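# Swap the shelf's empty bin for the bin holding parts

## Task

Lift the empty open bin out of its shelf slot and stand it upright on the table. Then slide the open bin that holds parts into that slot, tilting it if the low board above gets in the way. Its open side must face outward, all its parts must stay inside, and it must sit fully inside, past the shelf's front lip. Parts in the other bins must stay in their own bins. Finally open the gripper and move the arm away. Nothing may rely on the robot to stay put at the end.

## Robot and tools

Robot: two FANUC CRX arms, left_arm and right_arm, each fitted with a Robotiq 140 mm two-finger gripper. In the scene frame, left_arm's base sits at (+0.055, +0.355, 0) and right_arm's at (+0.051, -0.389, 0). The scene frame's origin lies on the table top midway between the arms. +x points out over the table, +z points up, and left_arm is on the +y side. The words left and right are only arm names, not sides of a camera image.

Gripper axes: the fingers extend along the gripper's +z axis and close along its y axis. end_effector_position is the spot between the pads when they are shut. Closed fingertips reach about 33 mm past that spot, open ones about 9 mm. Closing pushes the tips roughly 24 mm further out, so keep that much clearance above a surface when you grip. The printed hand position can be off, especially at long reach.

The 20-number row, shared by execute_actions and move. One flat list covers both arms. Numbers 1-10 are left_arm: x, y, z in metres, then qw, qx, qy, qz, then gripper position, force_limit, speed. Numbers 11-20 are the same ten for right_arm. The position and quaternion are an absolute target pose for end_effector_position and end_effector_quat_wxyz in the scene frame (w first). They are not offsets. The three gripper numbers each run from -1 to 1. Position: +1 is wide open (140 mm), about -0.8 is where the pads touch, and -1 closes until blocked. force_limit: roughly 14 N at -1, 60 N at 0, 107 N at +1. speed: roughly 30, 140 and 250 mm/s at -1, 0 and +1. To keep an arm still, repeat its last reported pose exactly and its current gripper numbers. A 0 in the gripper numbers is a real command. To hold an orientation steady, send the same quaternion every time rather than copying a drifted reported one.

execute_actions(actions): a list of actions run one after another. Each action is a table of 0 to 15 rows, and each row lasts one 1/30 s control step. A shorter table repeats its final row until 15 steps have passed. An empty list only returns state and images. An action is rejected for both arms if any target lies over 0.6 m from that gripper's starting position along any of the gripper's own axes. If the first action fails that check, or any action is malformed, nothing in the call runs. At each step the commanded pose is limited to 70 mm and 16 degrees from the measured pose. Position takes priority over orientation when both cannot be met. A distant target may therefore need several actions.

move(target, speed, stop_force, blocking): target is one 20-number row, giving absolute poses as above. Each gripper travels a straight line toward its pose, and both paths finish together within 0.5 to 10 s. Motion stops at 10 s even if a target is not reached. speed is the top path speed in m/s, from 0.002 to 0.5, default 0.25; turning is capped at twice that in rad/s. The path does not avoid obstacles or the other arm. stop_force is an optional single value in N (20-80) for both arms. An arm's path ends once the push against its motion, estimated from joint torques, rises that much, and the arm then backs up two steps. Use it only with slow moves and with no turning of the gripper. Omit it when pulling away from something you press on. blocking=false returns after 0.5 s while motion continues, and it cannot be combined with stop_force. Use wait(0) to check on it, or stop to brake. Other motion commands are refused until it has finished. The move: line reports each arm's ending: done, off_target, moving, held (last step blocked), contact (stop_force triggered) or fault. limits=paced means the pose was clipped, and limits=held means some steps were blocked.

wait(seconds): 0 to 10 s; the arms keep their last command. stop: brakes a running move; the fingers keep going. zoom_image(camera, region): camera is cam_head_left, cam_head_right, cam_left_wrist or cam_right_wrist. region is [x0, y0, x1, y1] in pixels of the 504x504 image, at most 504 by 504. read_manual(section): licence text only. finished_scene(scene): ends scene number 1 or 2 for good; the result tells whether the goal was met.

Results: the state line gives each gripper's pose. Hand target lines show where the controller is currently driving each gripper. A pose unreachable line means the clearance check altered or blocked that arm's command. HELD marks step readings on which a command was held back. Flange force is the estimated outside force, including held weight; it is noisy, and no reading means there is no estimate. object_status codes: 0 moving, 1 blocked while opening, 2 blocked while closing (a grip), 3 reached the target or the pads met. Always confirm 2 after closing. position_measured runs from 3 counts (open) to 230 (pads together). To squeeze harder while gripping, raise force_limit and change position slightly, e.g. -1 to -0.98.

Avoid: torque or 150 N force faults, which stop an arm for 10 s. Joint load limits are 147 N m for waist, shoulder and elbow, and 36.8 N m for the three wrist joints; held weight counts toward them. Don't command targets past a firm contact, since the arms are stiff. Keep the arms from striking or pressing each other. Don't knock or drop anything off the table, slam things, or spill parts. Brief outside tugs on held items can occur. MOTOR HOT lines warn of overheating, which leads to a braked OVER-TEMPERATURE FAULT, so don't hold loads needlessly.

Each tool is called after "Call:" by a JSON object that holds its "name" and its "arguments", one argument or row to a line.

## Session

Call:
{"name": "execute_actions", "arguments": {
  "actions": []
}}

Scene clock: 0.00 s.
left_arm: end_effector_position=(+0.5126, +0.1132, +0.2723) position_measured=3 object_status=3 end_effector_quat_wxyz=(+0.088, +0.849, +0.491, -0.176) | right_arm: end_effector_position=(+0.0715, -0.6387, +0.2256) position_measured=3 object_status=3 end_effector_quat_wxyz=(+0.170, -0.515, +0.837, -0.070)
Joint positions: left_arm=[ 0.106  0.254  0.2    0.333 -1.732  2.645] | right_arm=[-1.333 -0.423 -0.316 -0.371 -1.71   1.004]
Joint velocities: left_arm=[ 0.     0.001  0.001 -0.     0.001 -0.   ] | right_arm=[ 0.001  0.    -0.002 -0.     0.    -0.   ]
Flange force (N, the push that the arm receives, along the gripper's own x y z axes): no reading
Hand target (left_arm): +0.513, +0.113, +0.272; +0.088, +0.849, +0.491, -0.176
Hand target (right_arm): +0.071, -0.639, +0.226; +0.170, -0.515, +0.837, -0.070

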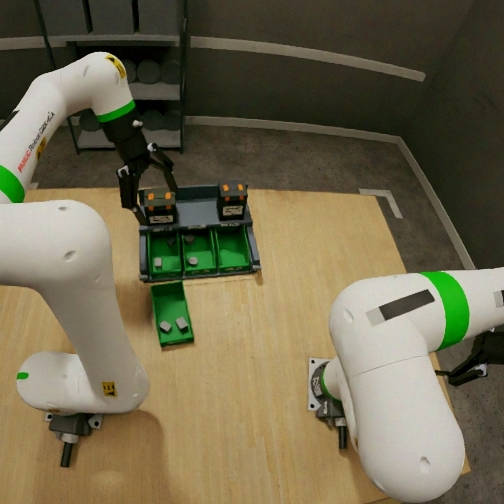

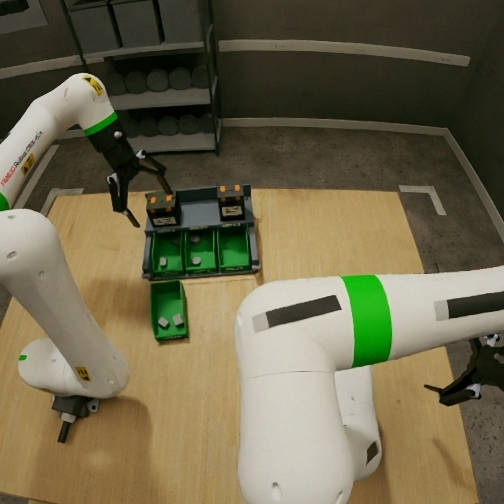

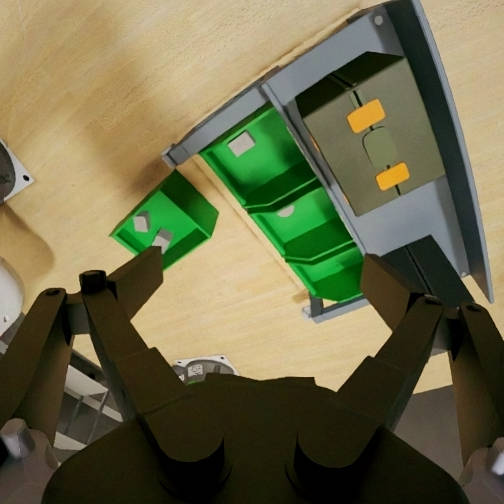

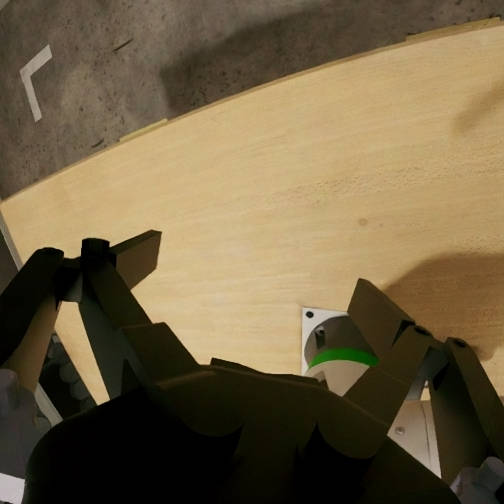

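Call:
{"name": "move", "arguments": {
  "target": [0.42,-0.08,0.24,0,0.737,-0.676,0,-0.5,0,0,0.3,-0.72,0.25,0.17,-0.515,0.837,-0.07,1,0,0],
  "speed": 0.5
}}

Call:
{"name": "move", "arguments": {
  "target": [0.455,-0.12,0.125,0,0.737,-0.676,0,-0.5,0,0,0.3,-0.72,0.25,0.17,-0.515,0.837,-0.07,1,0,0]
}}

Scene clock: 4.53 s.
left_arm: end_effector_position=(+0.4192, -0.0797, +0.2396) position_measured=192 object_status=3 end_effector_quat_wxyz=(-0.000, +0.737, -0.676, -0.000) | right_arm: end_effector_position=(+0.3000, -0.7195, +0.2506) position_measured=3 object_status=3 end_effector_quat_wxyz=(+0.172, -0.515, +0.837, -0.070)
Joint positions: left_arm=[-0.528  0.304  0.351 -0.001 -1.618  0.729] | right_arm=[-0.717 -0.199 -0.112 -0.326 -1.477  0.436]
Joint velocities: left_arm=[ 0.    -0.    -0.001  0.001  0.001 -0.001] | right_arm=[ 0.     0.    -0.001 -0.     0.    -0.001]
Flange force (N, the push that the arm receives, along the gripper's own x y z axes): left_arm=[7.3 -6.8 -7.3] | right_arm=[3.1 -3.7 -1.4]
Hand target (left_arm): +0.419, -0.080, +0.240; -0.000, +0.737, -0.676, -0.000
Hand target (right_arm): +0.300, -0.719, +0.251; +0.172, -0.515, +0.837, -0.070
Off the commanded pose (left_arm): 0.001 m, 0 deg.
Off the commanded pose (right_arm): 0.001 m, 0 deg.
move: done

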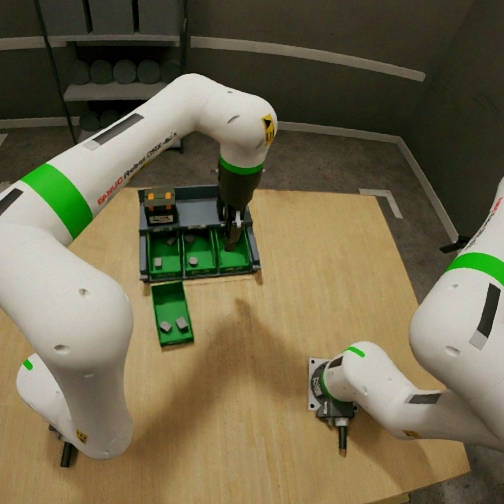

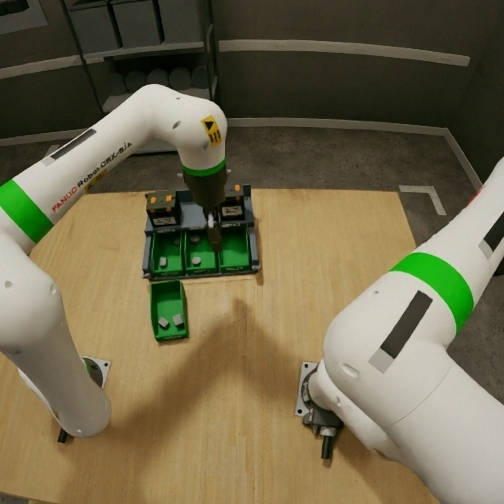

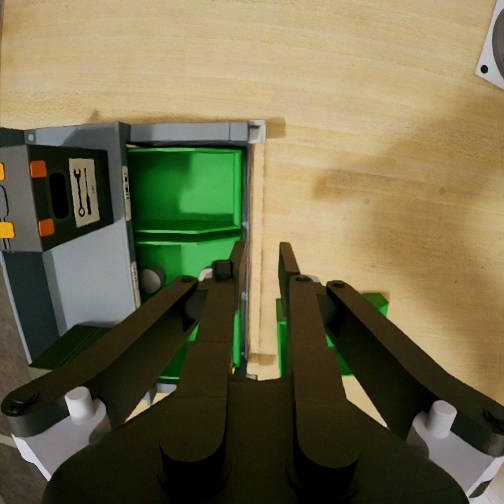

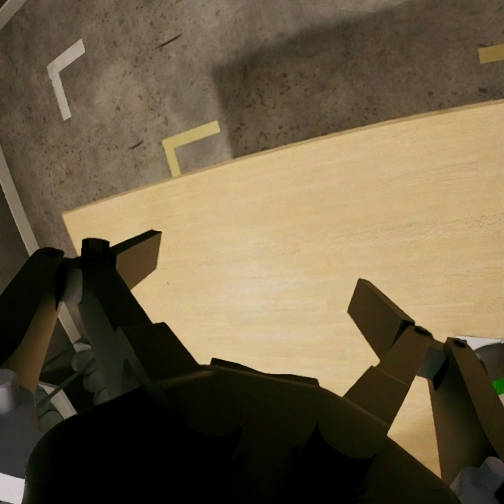

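Scene clock: 5.47 s.
left_arm: end_effector_position=(+0.4547, -0.1199, +0.1250) position_measured=192 object_status=3 end_effector_quat_wxyz=(+0.000, +0.737, -0.676, +0.000) | right_arm: end_effector_position=(+0.3000, -0.7200, +0.2500) position_measured=3 object_status=3 end_effector_quat_wxyz=(+0.170, -0.515, +0.837, -0.070)
Joint positions: left_arm=[-0.546  0.463  0.298  0.    -1.406  0.747] | right_arm=[-0.714 -0.199 -0.114 -0.323 -1.474  0.435]
Joint velocities: left_arm=[-0.    -0.     0.002  0.    -0.    -0.   ] | right_arm=[ 0.     0.    -0.001  0.     0.     0.   ]
Flange force (N, the push that the arm receives, along the gripper's own x y z axes): left_arm=[8.7 -7.8 -4.2] | right_arm=[5.5 -2.8 -2.4]
Hand target (left_arm): +0.455, -0.120, +0.125; -0.000, +0.737, -0.676, -0.000
Hand target (right_arm): +0.300, -0.720, +0.250; +0.170, -0.515, +0.837, -0.070
Off the commanded pose (left_arm): 0.000 m, 0 deg.
Off the commanded pose (right_arm): 0.000 m, 0 deg.
move: done

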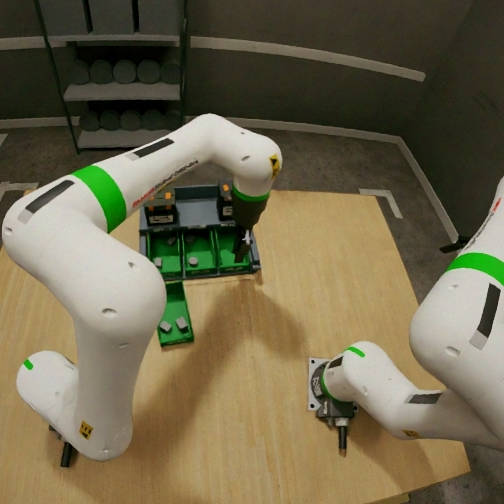

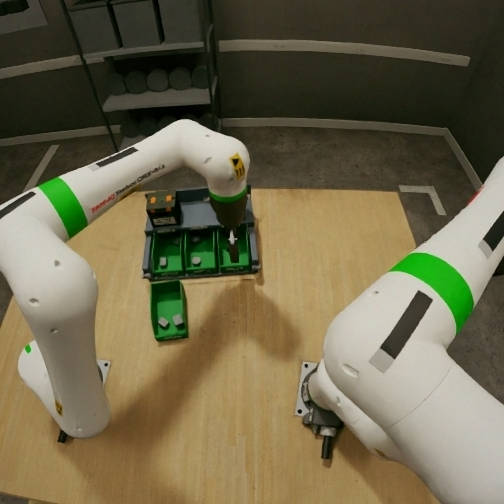

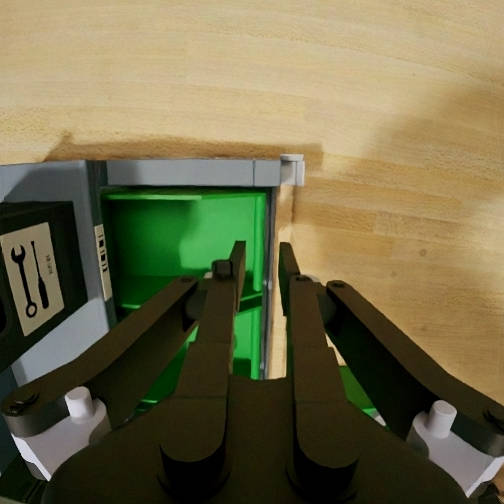

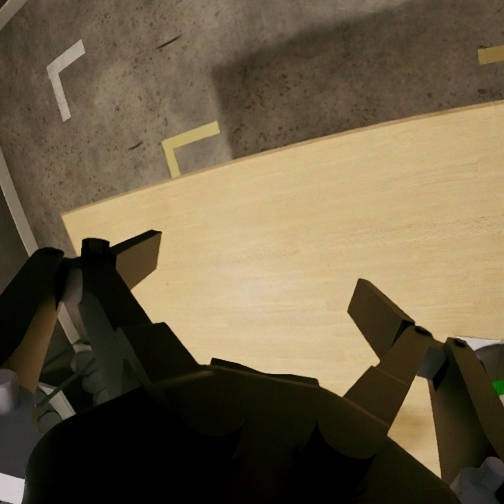

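Call:
{"name": "move", "arguments": {
  "target": [0.458,-0.115,0.061,0,0.731,-0.682,0,-0.5,0,0,0.3,-0.72,0.25,0.17,-0.515,0.837,-0.07,1,0,0],
  "speed": 0.05
}}

Call:
{"name": "move", "arguments": {
  "target": [0.458,-0.115,0.061,0,0.731,-0.682,0,-1,1,0,0.3,-0.72,0.25,0.17,-0.515,0.837,-0.07,1,0,0]
}}

Call:
{"name": "move", "arguments": {
  "target": [0.462,-0.115,0.084,0.051,0.729,-0.68,-0.048,-1,1,0,0.3,-0.72,0.25,0.17,-0.515,0.837,-0.07,1,0,0],
  "speed": 0.04,
  "stop_force": 30
}}

Call:
{"name": "move", "arguments": {
  "target": [0.4,-0.119,0.09,0.051,0.729,-0.68,-0.048,-1,1,0,0.3,-0.72,0.25,0.17,-0.515,0.837,-0.07,1,0,0],
  "speed": 0.03,
  "stop_force": 25
}}

Scene clock: 9.73 s.
left_arm: end_effector_position=(+0.4579, -0.1149, +0.0610) position_measured=192 object_status=3 end_effector_quat_wxyz=(-0.000, +0.731, -0.682, +0.000) | right_arm: end_effector_position=(+0.3000, -0.7200, +0.2500) position_measured=3 object_status=3 end_effector_quat_wxyz=(+0.170, -0.515, +0.837, -0.070)
Joint positions: left_arm=[-0.536  0.495  0.193 -0.    -1.268  0.72 ] | right_arm=[-0.714 -0.199 -0.114 -0.323 -1.474  0.435]
Joint velocities: left_arm=[-0.     0.    -0.001  0.     0.    -0.   ] | right_arm=[-0.    -0.    -0.001 -0.     0.001 -0.   ]
Flange force (N, the push that the arm receives, along the gripper's own x y z axes): left_arm=[6.0 -6.5 -3.4] | right_arm=[4.3 -2.3 -2.6]
Hand target (left_arm): +0.458, -0.115, +0.061; -0.000, +0.731, -0.682, +0.000
Hand target (right_arm): +0.300, -0.720, +0.250; +0.170, -0.515, +0.837, -0.070
Off the commanded pose (left_arm): 0.000 m, 0 deg.
Off the commanded pose (right_arm): 0.000 m, 0 deg.
move: done

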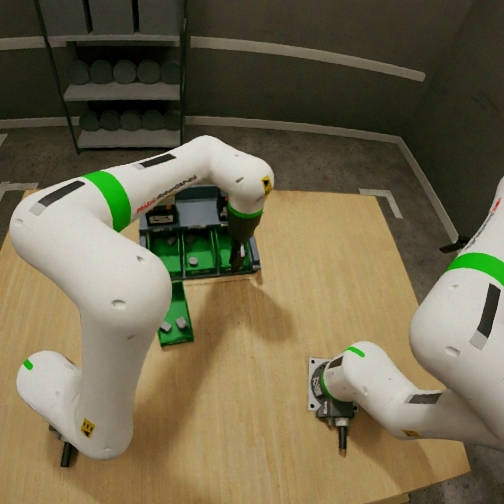

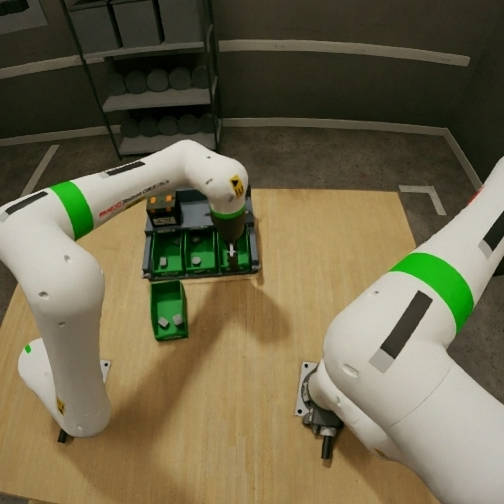

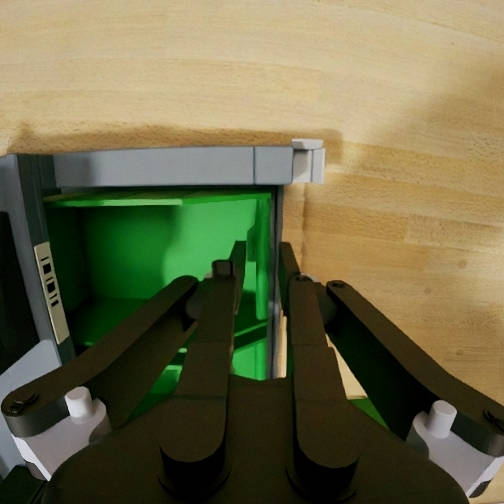

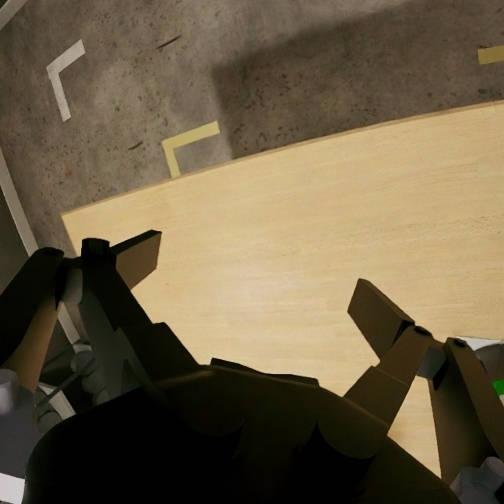

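Scene clock: 10.43 s.
left_arm: end_effector_position=(+0.4580, -0.1150, +0.0610) position_measured=224 object_status=2 end_effector_quat_wxyz=(-0.000, +0.731, -0.682, -0.000) | right_arm: end_effector_position=(+0.3000, -0.7200, +0.2500) position_measured=3 object_status=3 end_effector_quat_wxyz=(+0.170, -0.515, +0.837, -0.070)
Joint positions: left_arm=[-0.536  0.496  0.193 -0.    -1.268  0.72 ] | right_arm=[-0.714 -0.199 -0.114 -0.323 -1.474  0.435]
Joint velocities: left_arm=[ 0.001  0.     0.     0.001 -0.    -0.   ] | right_arm=[-0.    -0.     0.    -0.    -0.     0.001]
Flange force (N, the push that the arm receives, along the gripper's own x y z axes): left_arm=[0.3 -4.8 -20.6] | right_arm=[6.3 -2.3 -1.2]
Hand target (left_arm): +0.458, -0.115, +0.061; -0.000, +0.731, -0.682, -0.000
Hand target (right_arm): +0.300, -0.720, +0.250; +0.170, -0.515, +0.837, -0.070
Off the commanded pose (left_arm): 0.000 m, 0 deg.
Off the commanded pose (right_arm): 0.000 m, 0 deg.
move: done

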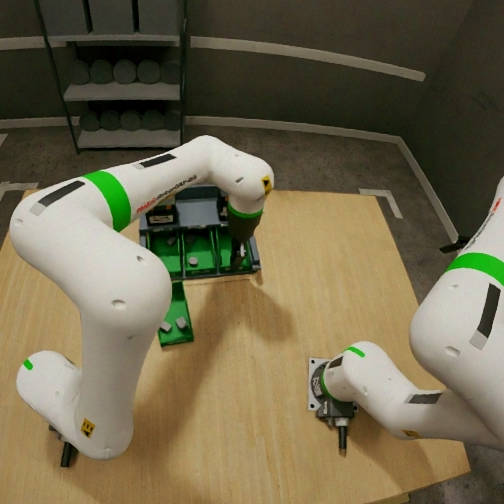

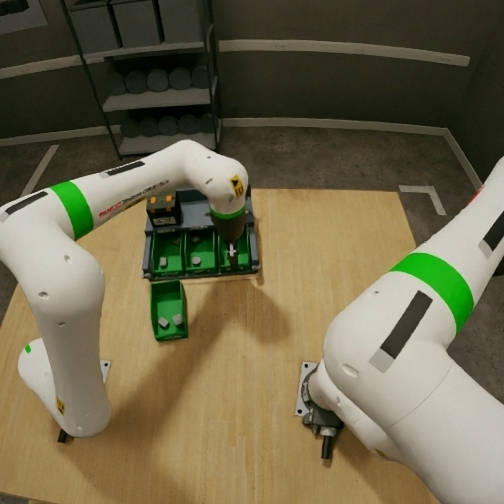

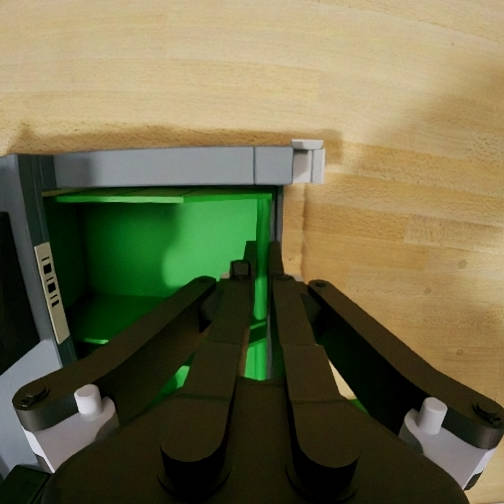

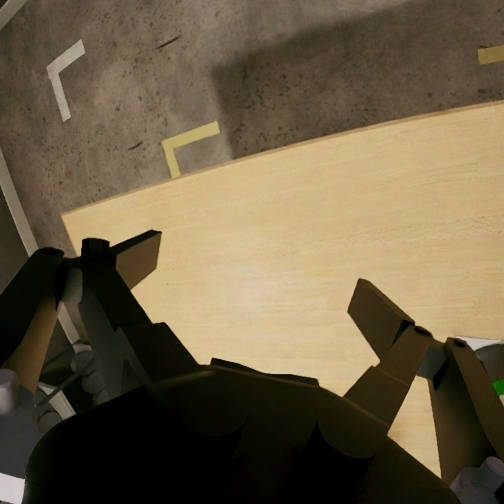

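Scene clock: 12.43 s.
left_arm: end_effector_position=(+0.4621, -0.1151, +0.0841) position_measured=224 object_status=2 end_effector_quat_wxyz=(+0.051, +0.729, -0.680, -0.048) | right_arm: end_effector_position=(+0.3000, -0.7200, +0.2500) position_measured=3 object_status=3 end_effector_quat_wxyz=(+0.170, -0.515, +0.837, -0.070)
Joint positions: left_arm=[-0.482  0.568  0.323  0.087 -1.437  0.65 ] | right_arm=[-0.714 -0.199 -0.114 -0.323 -1.474  0.435]
Joint velocities: left_arm=[ 0.001  0.002  0.002  0.001 -0.002 -0.   ] | right_arm=[-0. -0. -0. -0. -0.  0.]
Flange force (N, the push that the arm receives, along the gripper's own x y z axes): left_arm=[4.5 -6.1 -3.8] | right_arm=[6.1 -5.7 -2.3]
Hand target (left_arm): +0.462, -0.115, +0.084; +0.051, +0.729, -0.680, -0.048
Hand target (right_arm): +0.300, -0.720, +0.250; +0.170, -0.515, +0.837, -0.070
Off the commanded pose (left_arm): 0.000 m, 0 deg.
Off the commanded pose (right_arm): 0.000 m, 0 deg.
move: done

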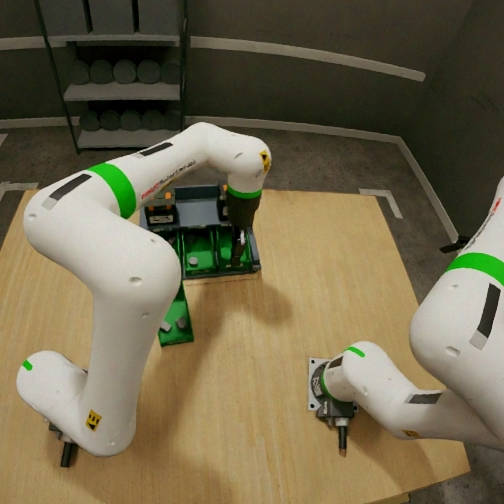

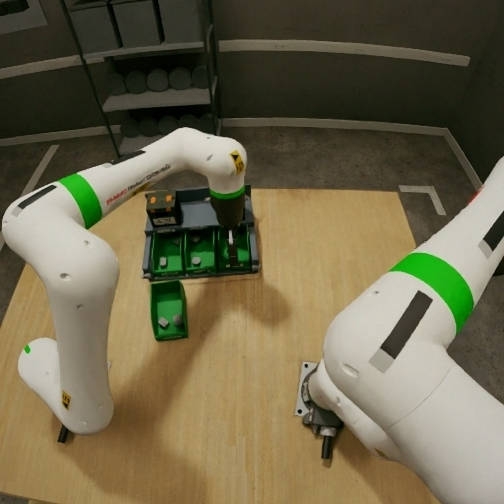

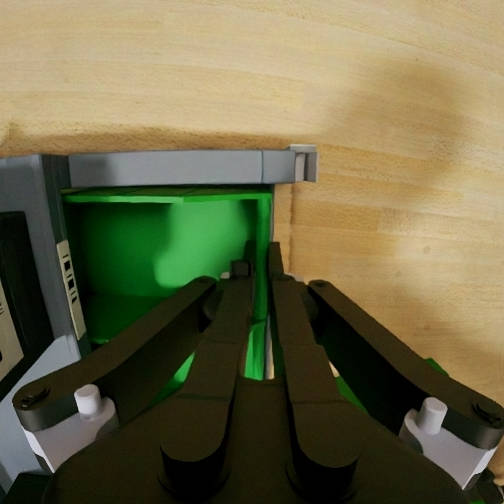

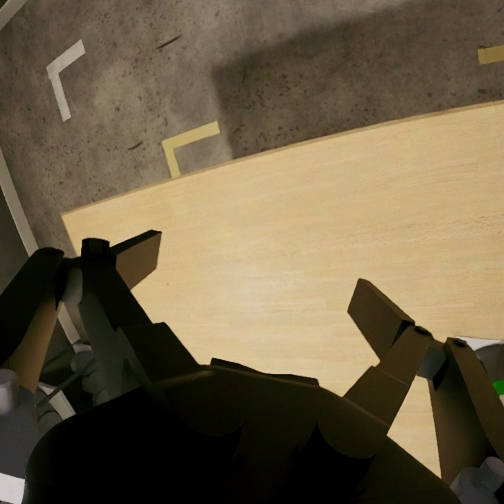

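Scene clock: 14.77 s.
left_arm: end_effector_position=(+0.4000, -0.1188, +0.0900) position_measured=224 object_status=2 end_effector_quat_wxyz=(+0.051, +0.729, -0.680, -0.048) | right_arm: end_effector_position=(+0.3000, -0.7200, +0.2500) position_measured=3 object_status=3 end_effector_quat_wxyz=(+0.170, -0.515, +0.837, -0.070)
Joint positions: left_arm=[-0.546  0.466  0.184  0.094 -1.394  0.709] | right_arm=[-0.714 -0.199 -0.114 -0.323 -1.474  0.435]
Joint velocities: left_arm=[-0.    -0.001  0.001 -0.001 -0.     0.   ] | right_arm=[-0.    -0.     0.     0.    -0.001  0.   ]
Flange force (N, the push that the arm receives, along the gripper's own x y z axes): left_arm=[6.6 -6.3 -3.2] | right_arm=[6.3 -4.5 -1.2]
Hand target (left_arm): +0.400, -0.119, +0.090; +0.051, +0.729, -0.680, -0.048
Hand target (right_arm): +0.300, -0.720, +0.250; +0.170, -0.515, +0.837, -0.070
Off the commanded pose (left_arm): 0.000 m, 0 deg.
Off the commanded pose (right_arm): 0.000 m, 0 deg.
move: done

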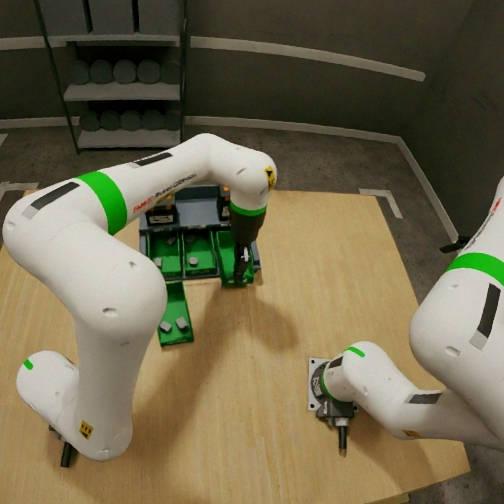

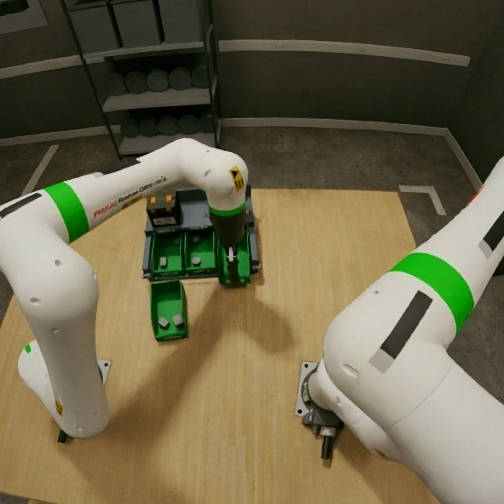

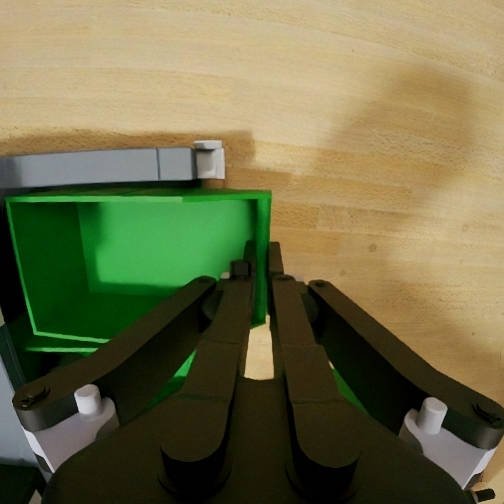

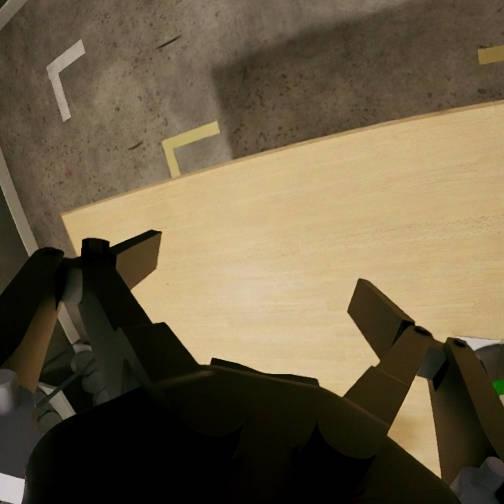

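Call:
{"name": "move", "arguments": {
  "target": [0.26,-0.129,0.098,0,0.731,-0.682,0,-1,1,0,0.3,-0.72,0.25,0.17,-0.515,0.837,-0.07,1,0,0],
  "speed": 0.1
}}

Call:
{"name": "move", "arguments": {
  "target": [0.16,-0.14,0.064,0,0.731,-0.682,0,-1,1,0,0.3,-0.72,0.25,0.17,-0.515,0.837,-0.07,1,0,0],
  "speed": 0.12
}}

Call:
{"name": "move", "arguments": {
  "target": [0.16,-0.14,0.057,0,0.731,-0.682,0,-1,1,0,0.3,-0.72,0.25,0.17,-0.515,0.837,-0.07,1,0,0],
  "speed": 0.01
}}

Call:
{"name": "move", "arguments": {
  "target": [0.16,-0.14,0.057,0,0.731,-0.682,0,-0.5,1,0,0.3,-0.72,0.25,0.17,-0.515,0.837,-0.07,1,0,0]
}}

Call:
{"name": "move", "arguments": {
  "target": [0.16,-0.14,0.11,0,0.731,-0.682,0,-0.5,1,0,0.3,-0.72,0.25,0.17,-0.515,0.837,-0.07,1,0,0]
}}

Call:
{"name": "move", "arguments": {
  "target": [0.205,0.068,0.1,0,0.755,-0.656,0,-0.5,1,0,0.3,-0.72,0.25,0.17,-0.515,0.837,-0.07,1,0,0]
}}

Scene clock: 19.03 s.
left_arm: end_effector_position=(+0.2599, -0.1285, +0.0980) position_measured=224 object_status=2 end_effector_quat_wxyz=(-0.000, +0.731, -0.682, -0.000) | right_arm: end_effector_position=(+0.3000, -0.7200, +0.2500) position_measured=3 object_status=3 end_effector_quat_wxyz=(+0.170, -0.515, +0.837, -0.070)
Joint positions: left_arm=[-0.805  0.243 -0.06  -0.    -1.268  0.989] | right_arm=[-0.714 -0.199 -0.114 -0.323 -1.474  0.435]
Joint velocities: left_arm=[-0.001 -0.     0.    -0.001  0.     0.001] | right_arm=[-0.    -0.     0.001 -0.    -0.    -0.001]
Flange force (N, the push that the arm receives, along the gripper's own x y z axes): left_arm=[6.7 -4.3 -3.3] | right_arm=[3.1 -1.6 -2.7]
Hand target (left_arm): +0.260, -0.129, +0.098; -0.000, +0.731, -0.682, -0.000
Hand target (right_arm): +0.300, -0.720, +0.250; +0.170, -0.515, +0.837, -0.070
Off the commanded pose (left_arm): 0.000 m, 0 deg.
Off the commanded pose (right_arm): 0.000 m, 0 deg.
move: done

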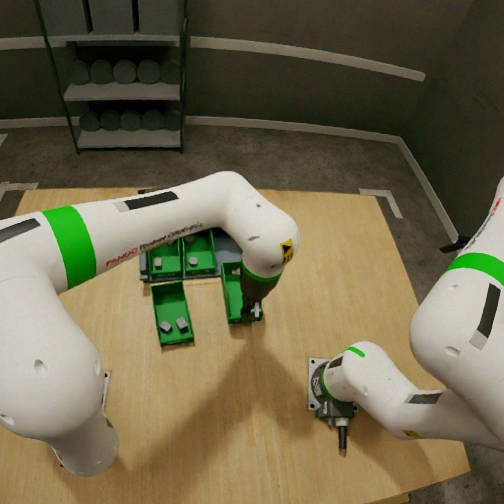

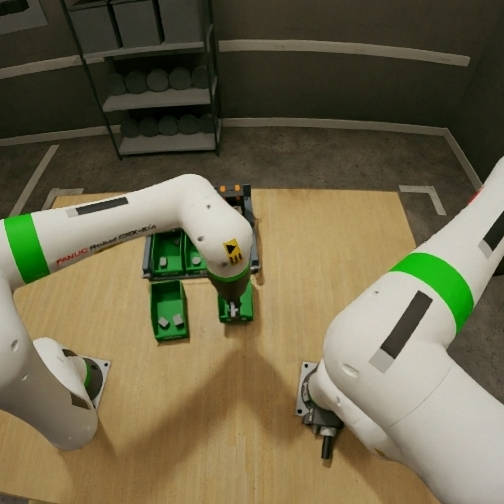

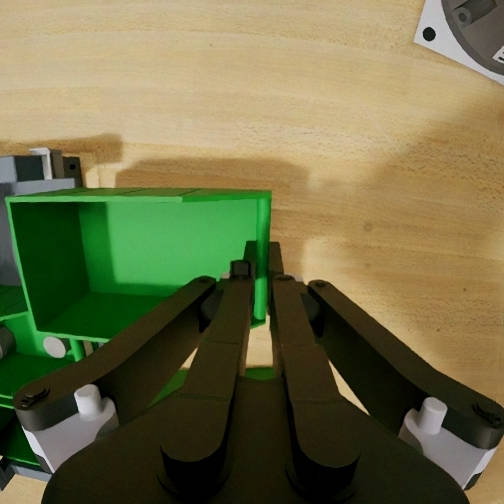

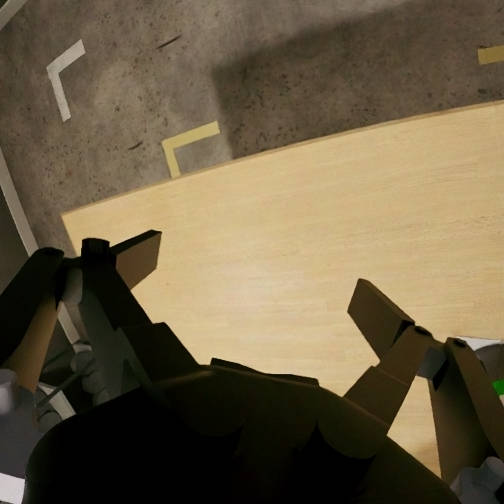

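Scene clock: 20.27 s.
left_arm: end_effector_position=(+0.1600, -0.1396, +0.0641) position_measured=224 object_status=2 end_effector_quat_wxyz=(-0.000, +0.731, -0.682, -0.000) | right_arm: end_effector_position=(+0.3000, -0.7200, +0.2500) position_measured=3 object_status=3 end_effector_quat_wxyz=(+0.170, -0.515, +0.837, -0.070)
Joint positions: left_arm=[-0.987  0.225 -0.166 -0.    -1.18   1.172] | right_arm=[-0.714 -0.199 -0.114 -0.323 -1.474  0.435]
Joint velocities: left_arm=[-0.001  0.001 -0.001  0.     0.     0.   ] | right_arm=[-0.    -0.    -0.001 -0.     0.    -0.   ]
Flange force (N, the push that the arm receives, along the gripper's own x y z axes): left_arm=[6.9 -1.9 -2.1] | right_arm=[3.7 -3.3 -0.5]
Hand target (left_arm): +0.160, -0.140, +0.064; -0.000, +0.731, -0.682, -0.000
Hand target (right_arm): +0.300, -0.720, +0.250; +0.170, -0.515, +0.837, -0.070
Off the commanded pose (left_arm): 0.000 m, 0 deg.
Off the commanded pose (right_arm): 0.000 m, 0 deg.
move: done

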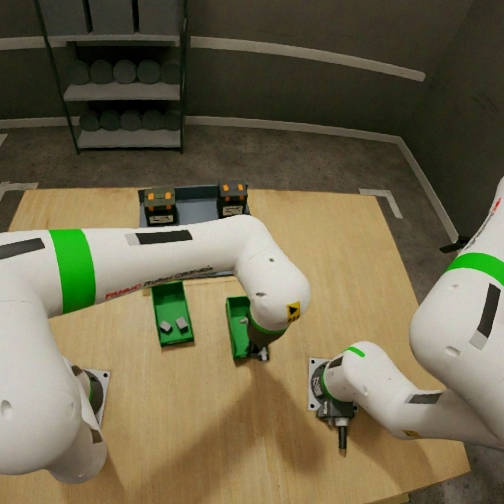

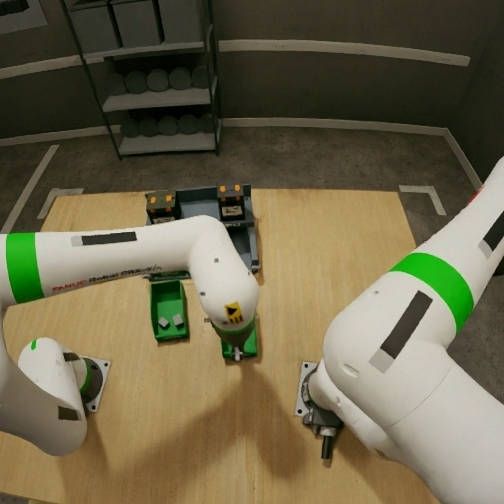

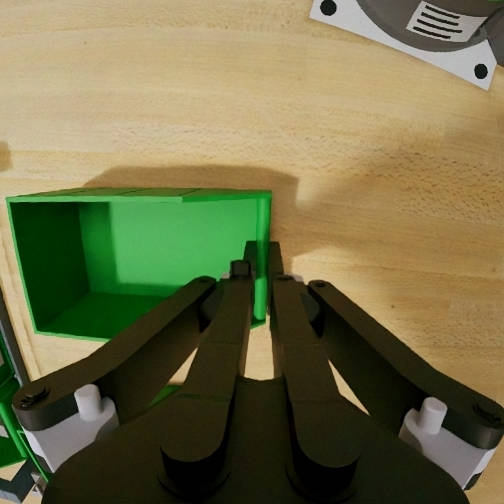

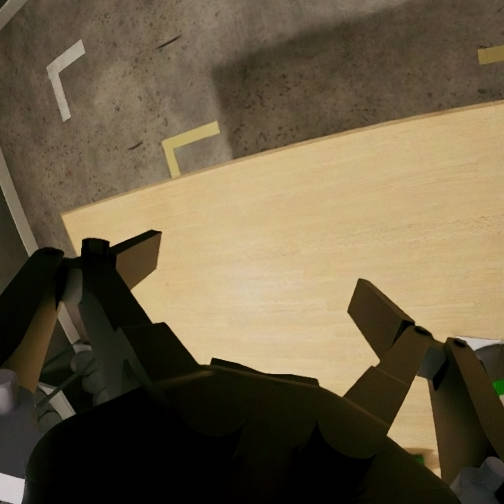

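Scene clock: 21.20 s.
left_arm: end_effector_position=(+0.1600, -0.1400, +0.0570) position_measured=224 object_status=2 end_effector_quat_wxyz=(-0.000, +0.731, -0.682, +0.000) | right_arm: end_effector_position=(+0.3000, -0.7200, +0.2500) position_measured=3 object_status=3 end_effector_quat_wxyz=(+0.170, -0.515, +0.837, -0.070)
Joint positions: left_arm=[-0.987  0.232 -0.175 -0.    -1.163  1.171] | right_arm=[-0.714 -0.199 -0.114 -0.323 -1.474  0.435]
Joint velocities: left_arm=[ 0.     0.001 -0.     0.001  0.    -0.   ] | right_arm=[-0.     0.     0.001 -0.    -0.    -0.   ]
Flange force (N, the push that the arm receives, along the gripper's own x y z axes): left_arm=[5.6 -2.7 -1.7] | right_arm=[4.6 -1.3 -1.4]
Hand target (left_arm): +0.160, -0.140, +0.057; -0.000, +0.731, -0.682, +0.000
Hand target (right_arm): +0.300, -0.720, +0.250; +0.170, -0.515, +0.837, -0.070
Off the commanded pose (left_arm): 0.000 m, 0 deg.
Off the commanded pose (right_arm): 0.000 m, 0 deg.
move: done

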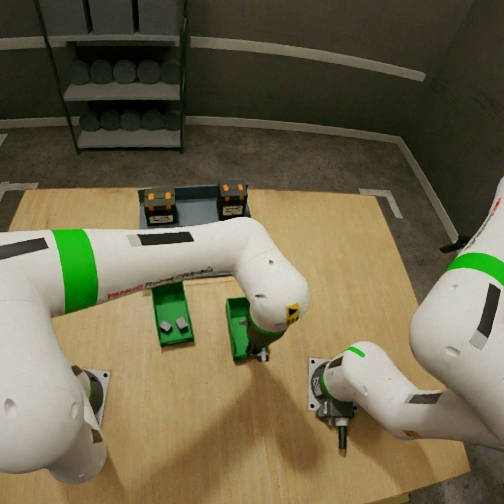

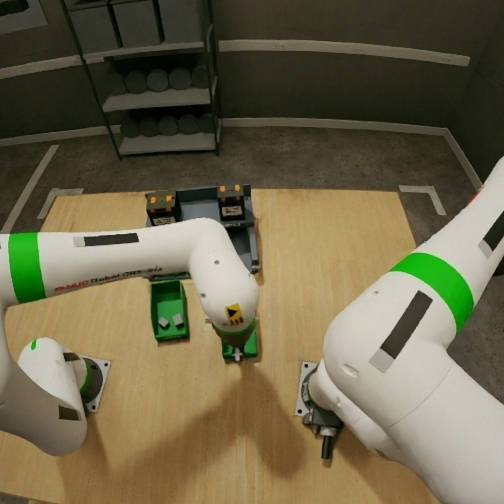

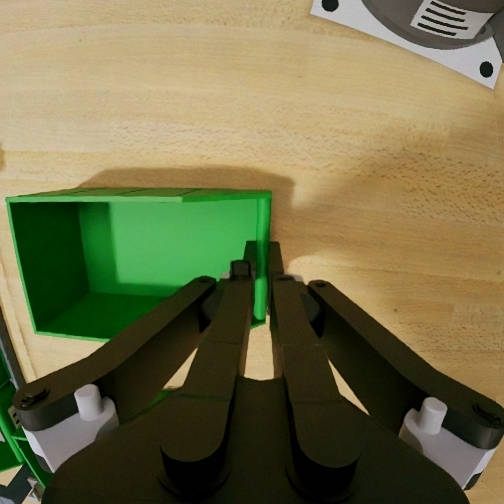

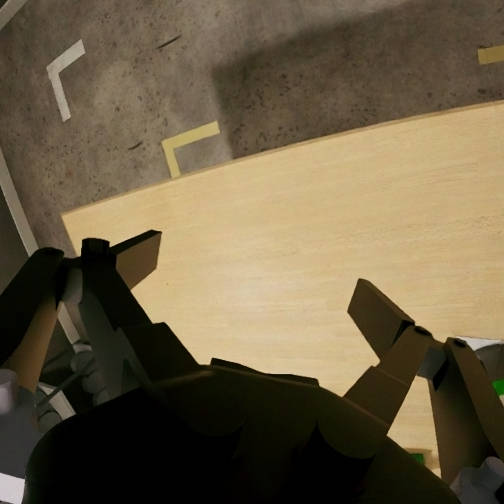

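Scene clock: 21.90 s.
left_arm: end_effector_position=(+0.1600, -0.1400, +0.0570) position_measured=192 object_status=3 end_effector_quat_wxyz=(-0.000, +0.731, -0.682, -0.000) | right_arm: end_effector_position=(+0.3000, -0.7200, +0.2500) position_measured=3 object_status=3 end_effector_quat_wxyz=(+0.170, -0.515, +0.837, -0.070)
Joint positions: left_arm=[-0.987  0.232 -0.175  0.    -1.163  1.171] | right_arm=[-0.714 -0.199 -0.114 -0.323 -1.474  0.435]
Joint velocities: left_arm=[ 0.001  0.    -0.001 -0.     0.    -0.   ] | right_arm=[-0.     0.     0.001 -0.    -0.    -0.001]
Flange force (N, the push that the arm receives, along the gripper's own x y z axes): left_arm=[5.3 -3.2 -3.1] | right_arm=[5.0 -4.9 -3.0]
Hand target (left_arm): +0.160, -0.140, +0.057; +0.000, +0.731, -0.682, +0.000
Hand target (right_arm): +0.300, -0.720, +0.250; +0.170, -0.515, +0.837, -0.070
Off the commanded pose (left_arm): 0.000 m, 0 deg.
Off the commanded pose (right_arm): 0.000 m, 0 deg.
move: done

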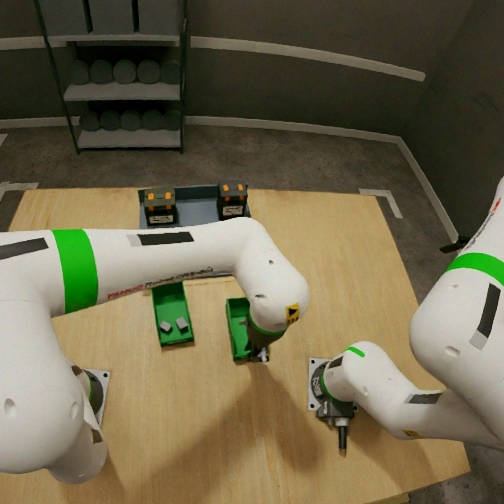

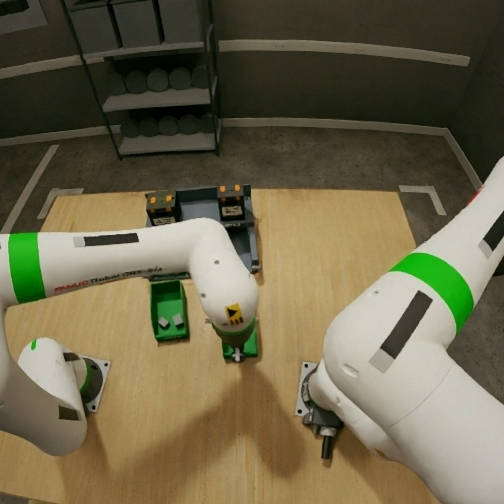

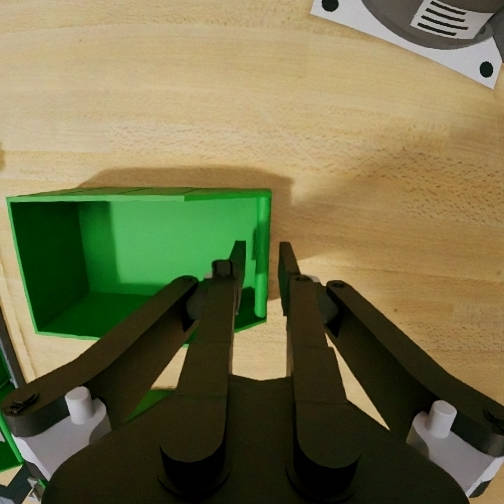

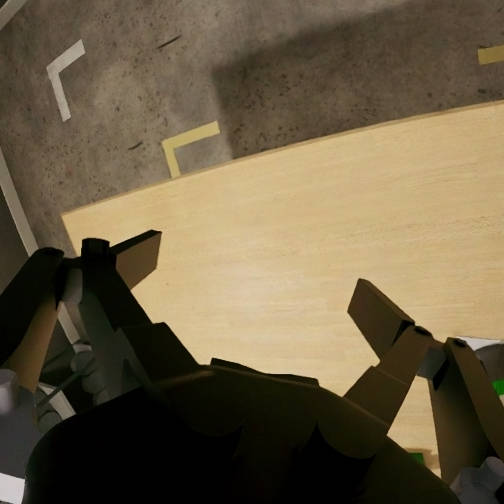

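Scene clock: 22.67 s.
left_arm: end_effector_position=(+0.1600, -0.1401, +0.1100) position_measured=192 object_status=3 end_effector_quat_wxyz=(+0.000, +0.731, -0.682, -0.000) | right_arm: end_effector_position=(+0.3000, -0.7200, +0.2500) position_measured=3 object_status=3 end_effector_quat_wxyz=(+0.170, -0.515, +0.837, -0.070)
Joint positions: left_arm=[-0.987  0.188 -0.097  0.    -1.285  1.171] | right_arm=[-0.714 -0.199 -0.114 -0.323 -1.474  0.435]
Joint velocities: left_arm=[-0.    -0.001  0.001 -0.    -0.001  0.   ] | right_arm=[ 0.    -0.    -0.001 -0.    -0.    -0.002]
Flange force (N, the push that the arm receives, along the gripper's own x y z axes): left_arm=[5.9 -2.9 -4.2] | right_arm=[6.7 -3.4 -3.7]
Hand target (left_arm): +0.160, -0.140, +0.110; +0.000, +0.731, -0.682, -0.000
Hand target (right_arm): +0.300, -0.720, +0.250; +0.170, -0.515, +0.837, -0.070
Off the commanded pose (left_arm): 0.000 m, 0 deg.
Off the commanded pose (right_arm): 0.000 m, 0 deg.
move: done

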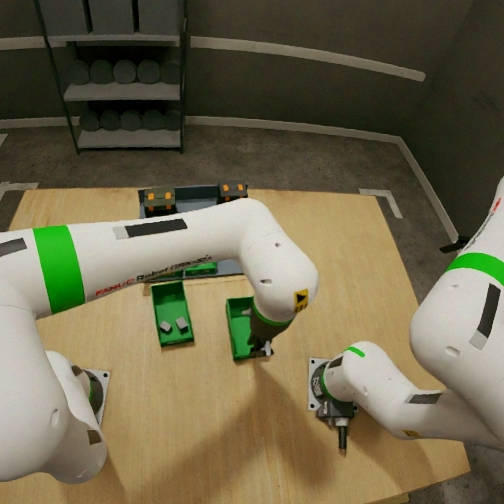

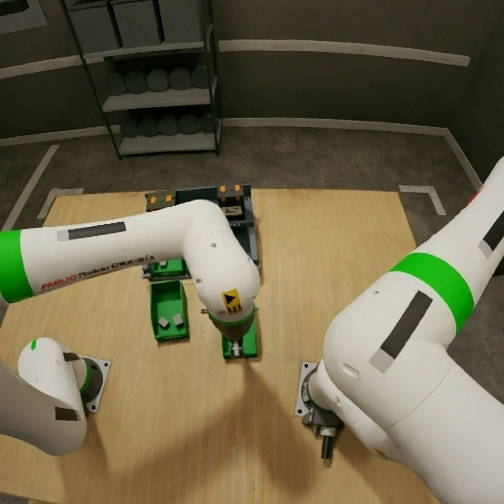

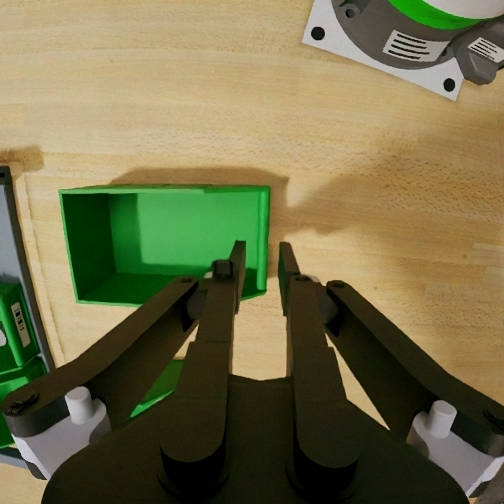

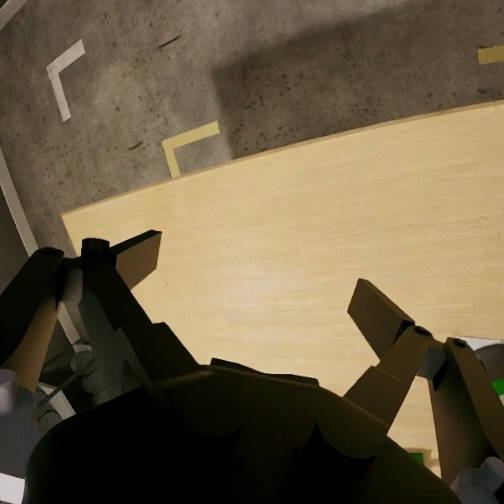

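Scene clock: 24.03 s.
left_arm: end_effector_position=(+0.2054, +0.0676, +0.1002) position_measured=192 object_status=3 end_effector_quat_wxyz=(+0.000, +0.755, -0.656, +0.000) | right_arm: end_effector_position=(+0.3000, -0.7200, +0.2500) position_measured=3 object_status=3 end_effector_quat_wxyz=(+0.170, -0.515, +0.837, -0.070)
Joint positions: left_arm=[-0.561 -0.285 -0.572  0.001 -1.283  0.815] | right_arm=[-0.714 -0.199 -0.114 -0.323 -1.474  0.435]
Joint velocities: left_arm=[ 0.001 -0.001 -0.001  0.001 -0.    -0.001] | right_arm=[ 0.     0.    -0.001  0.    -0.001 -0.   ]
Flange force (N, the push that the arm receives, along the gripper's own x y z axes): left_arm=[1.4 -4.6 -5.5] | right_arm=[5.6 -3.0 -1.5]
Hand target (left_arm): +0.205, +0.068, +0.100; +0.000, +0.755, -0.656, +0.000
Hand target (right_arm): +0.300, -0.720, +0.250; +0.170, -0.515, +0.837, -0.070
Off the commanded pose (left_arm): 0.001 m, 0 deg.
Off the commanded pose (right_arm): 0.000 m, 0 deg.
move: done

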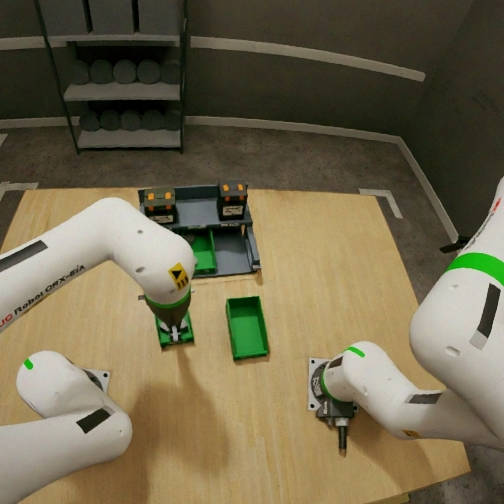

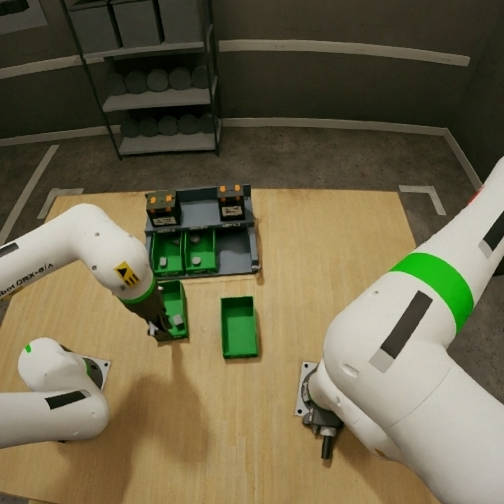

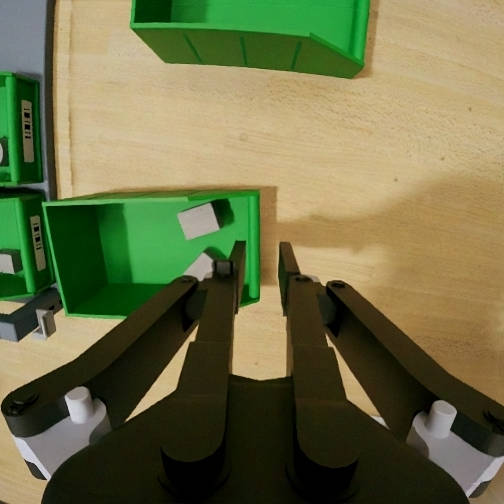

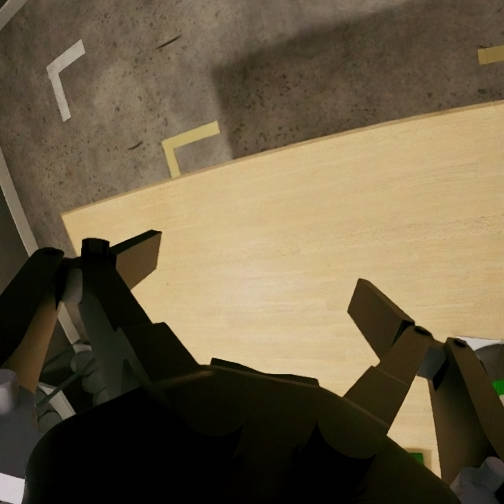

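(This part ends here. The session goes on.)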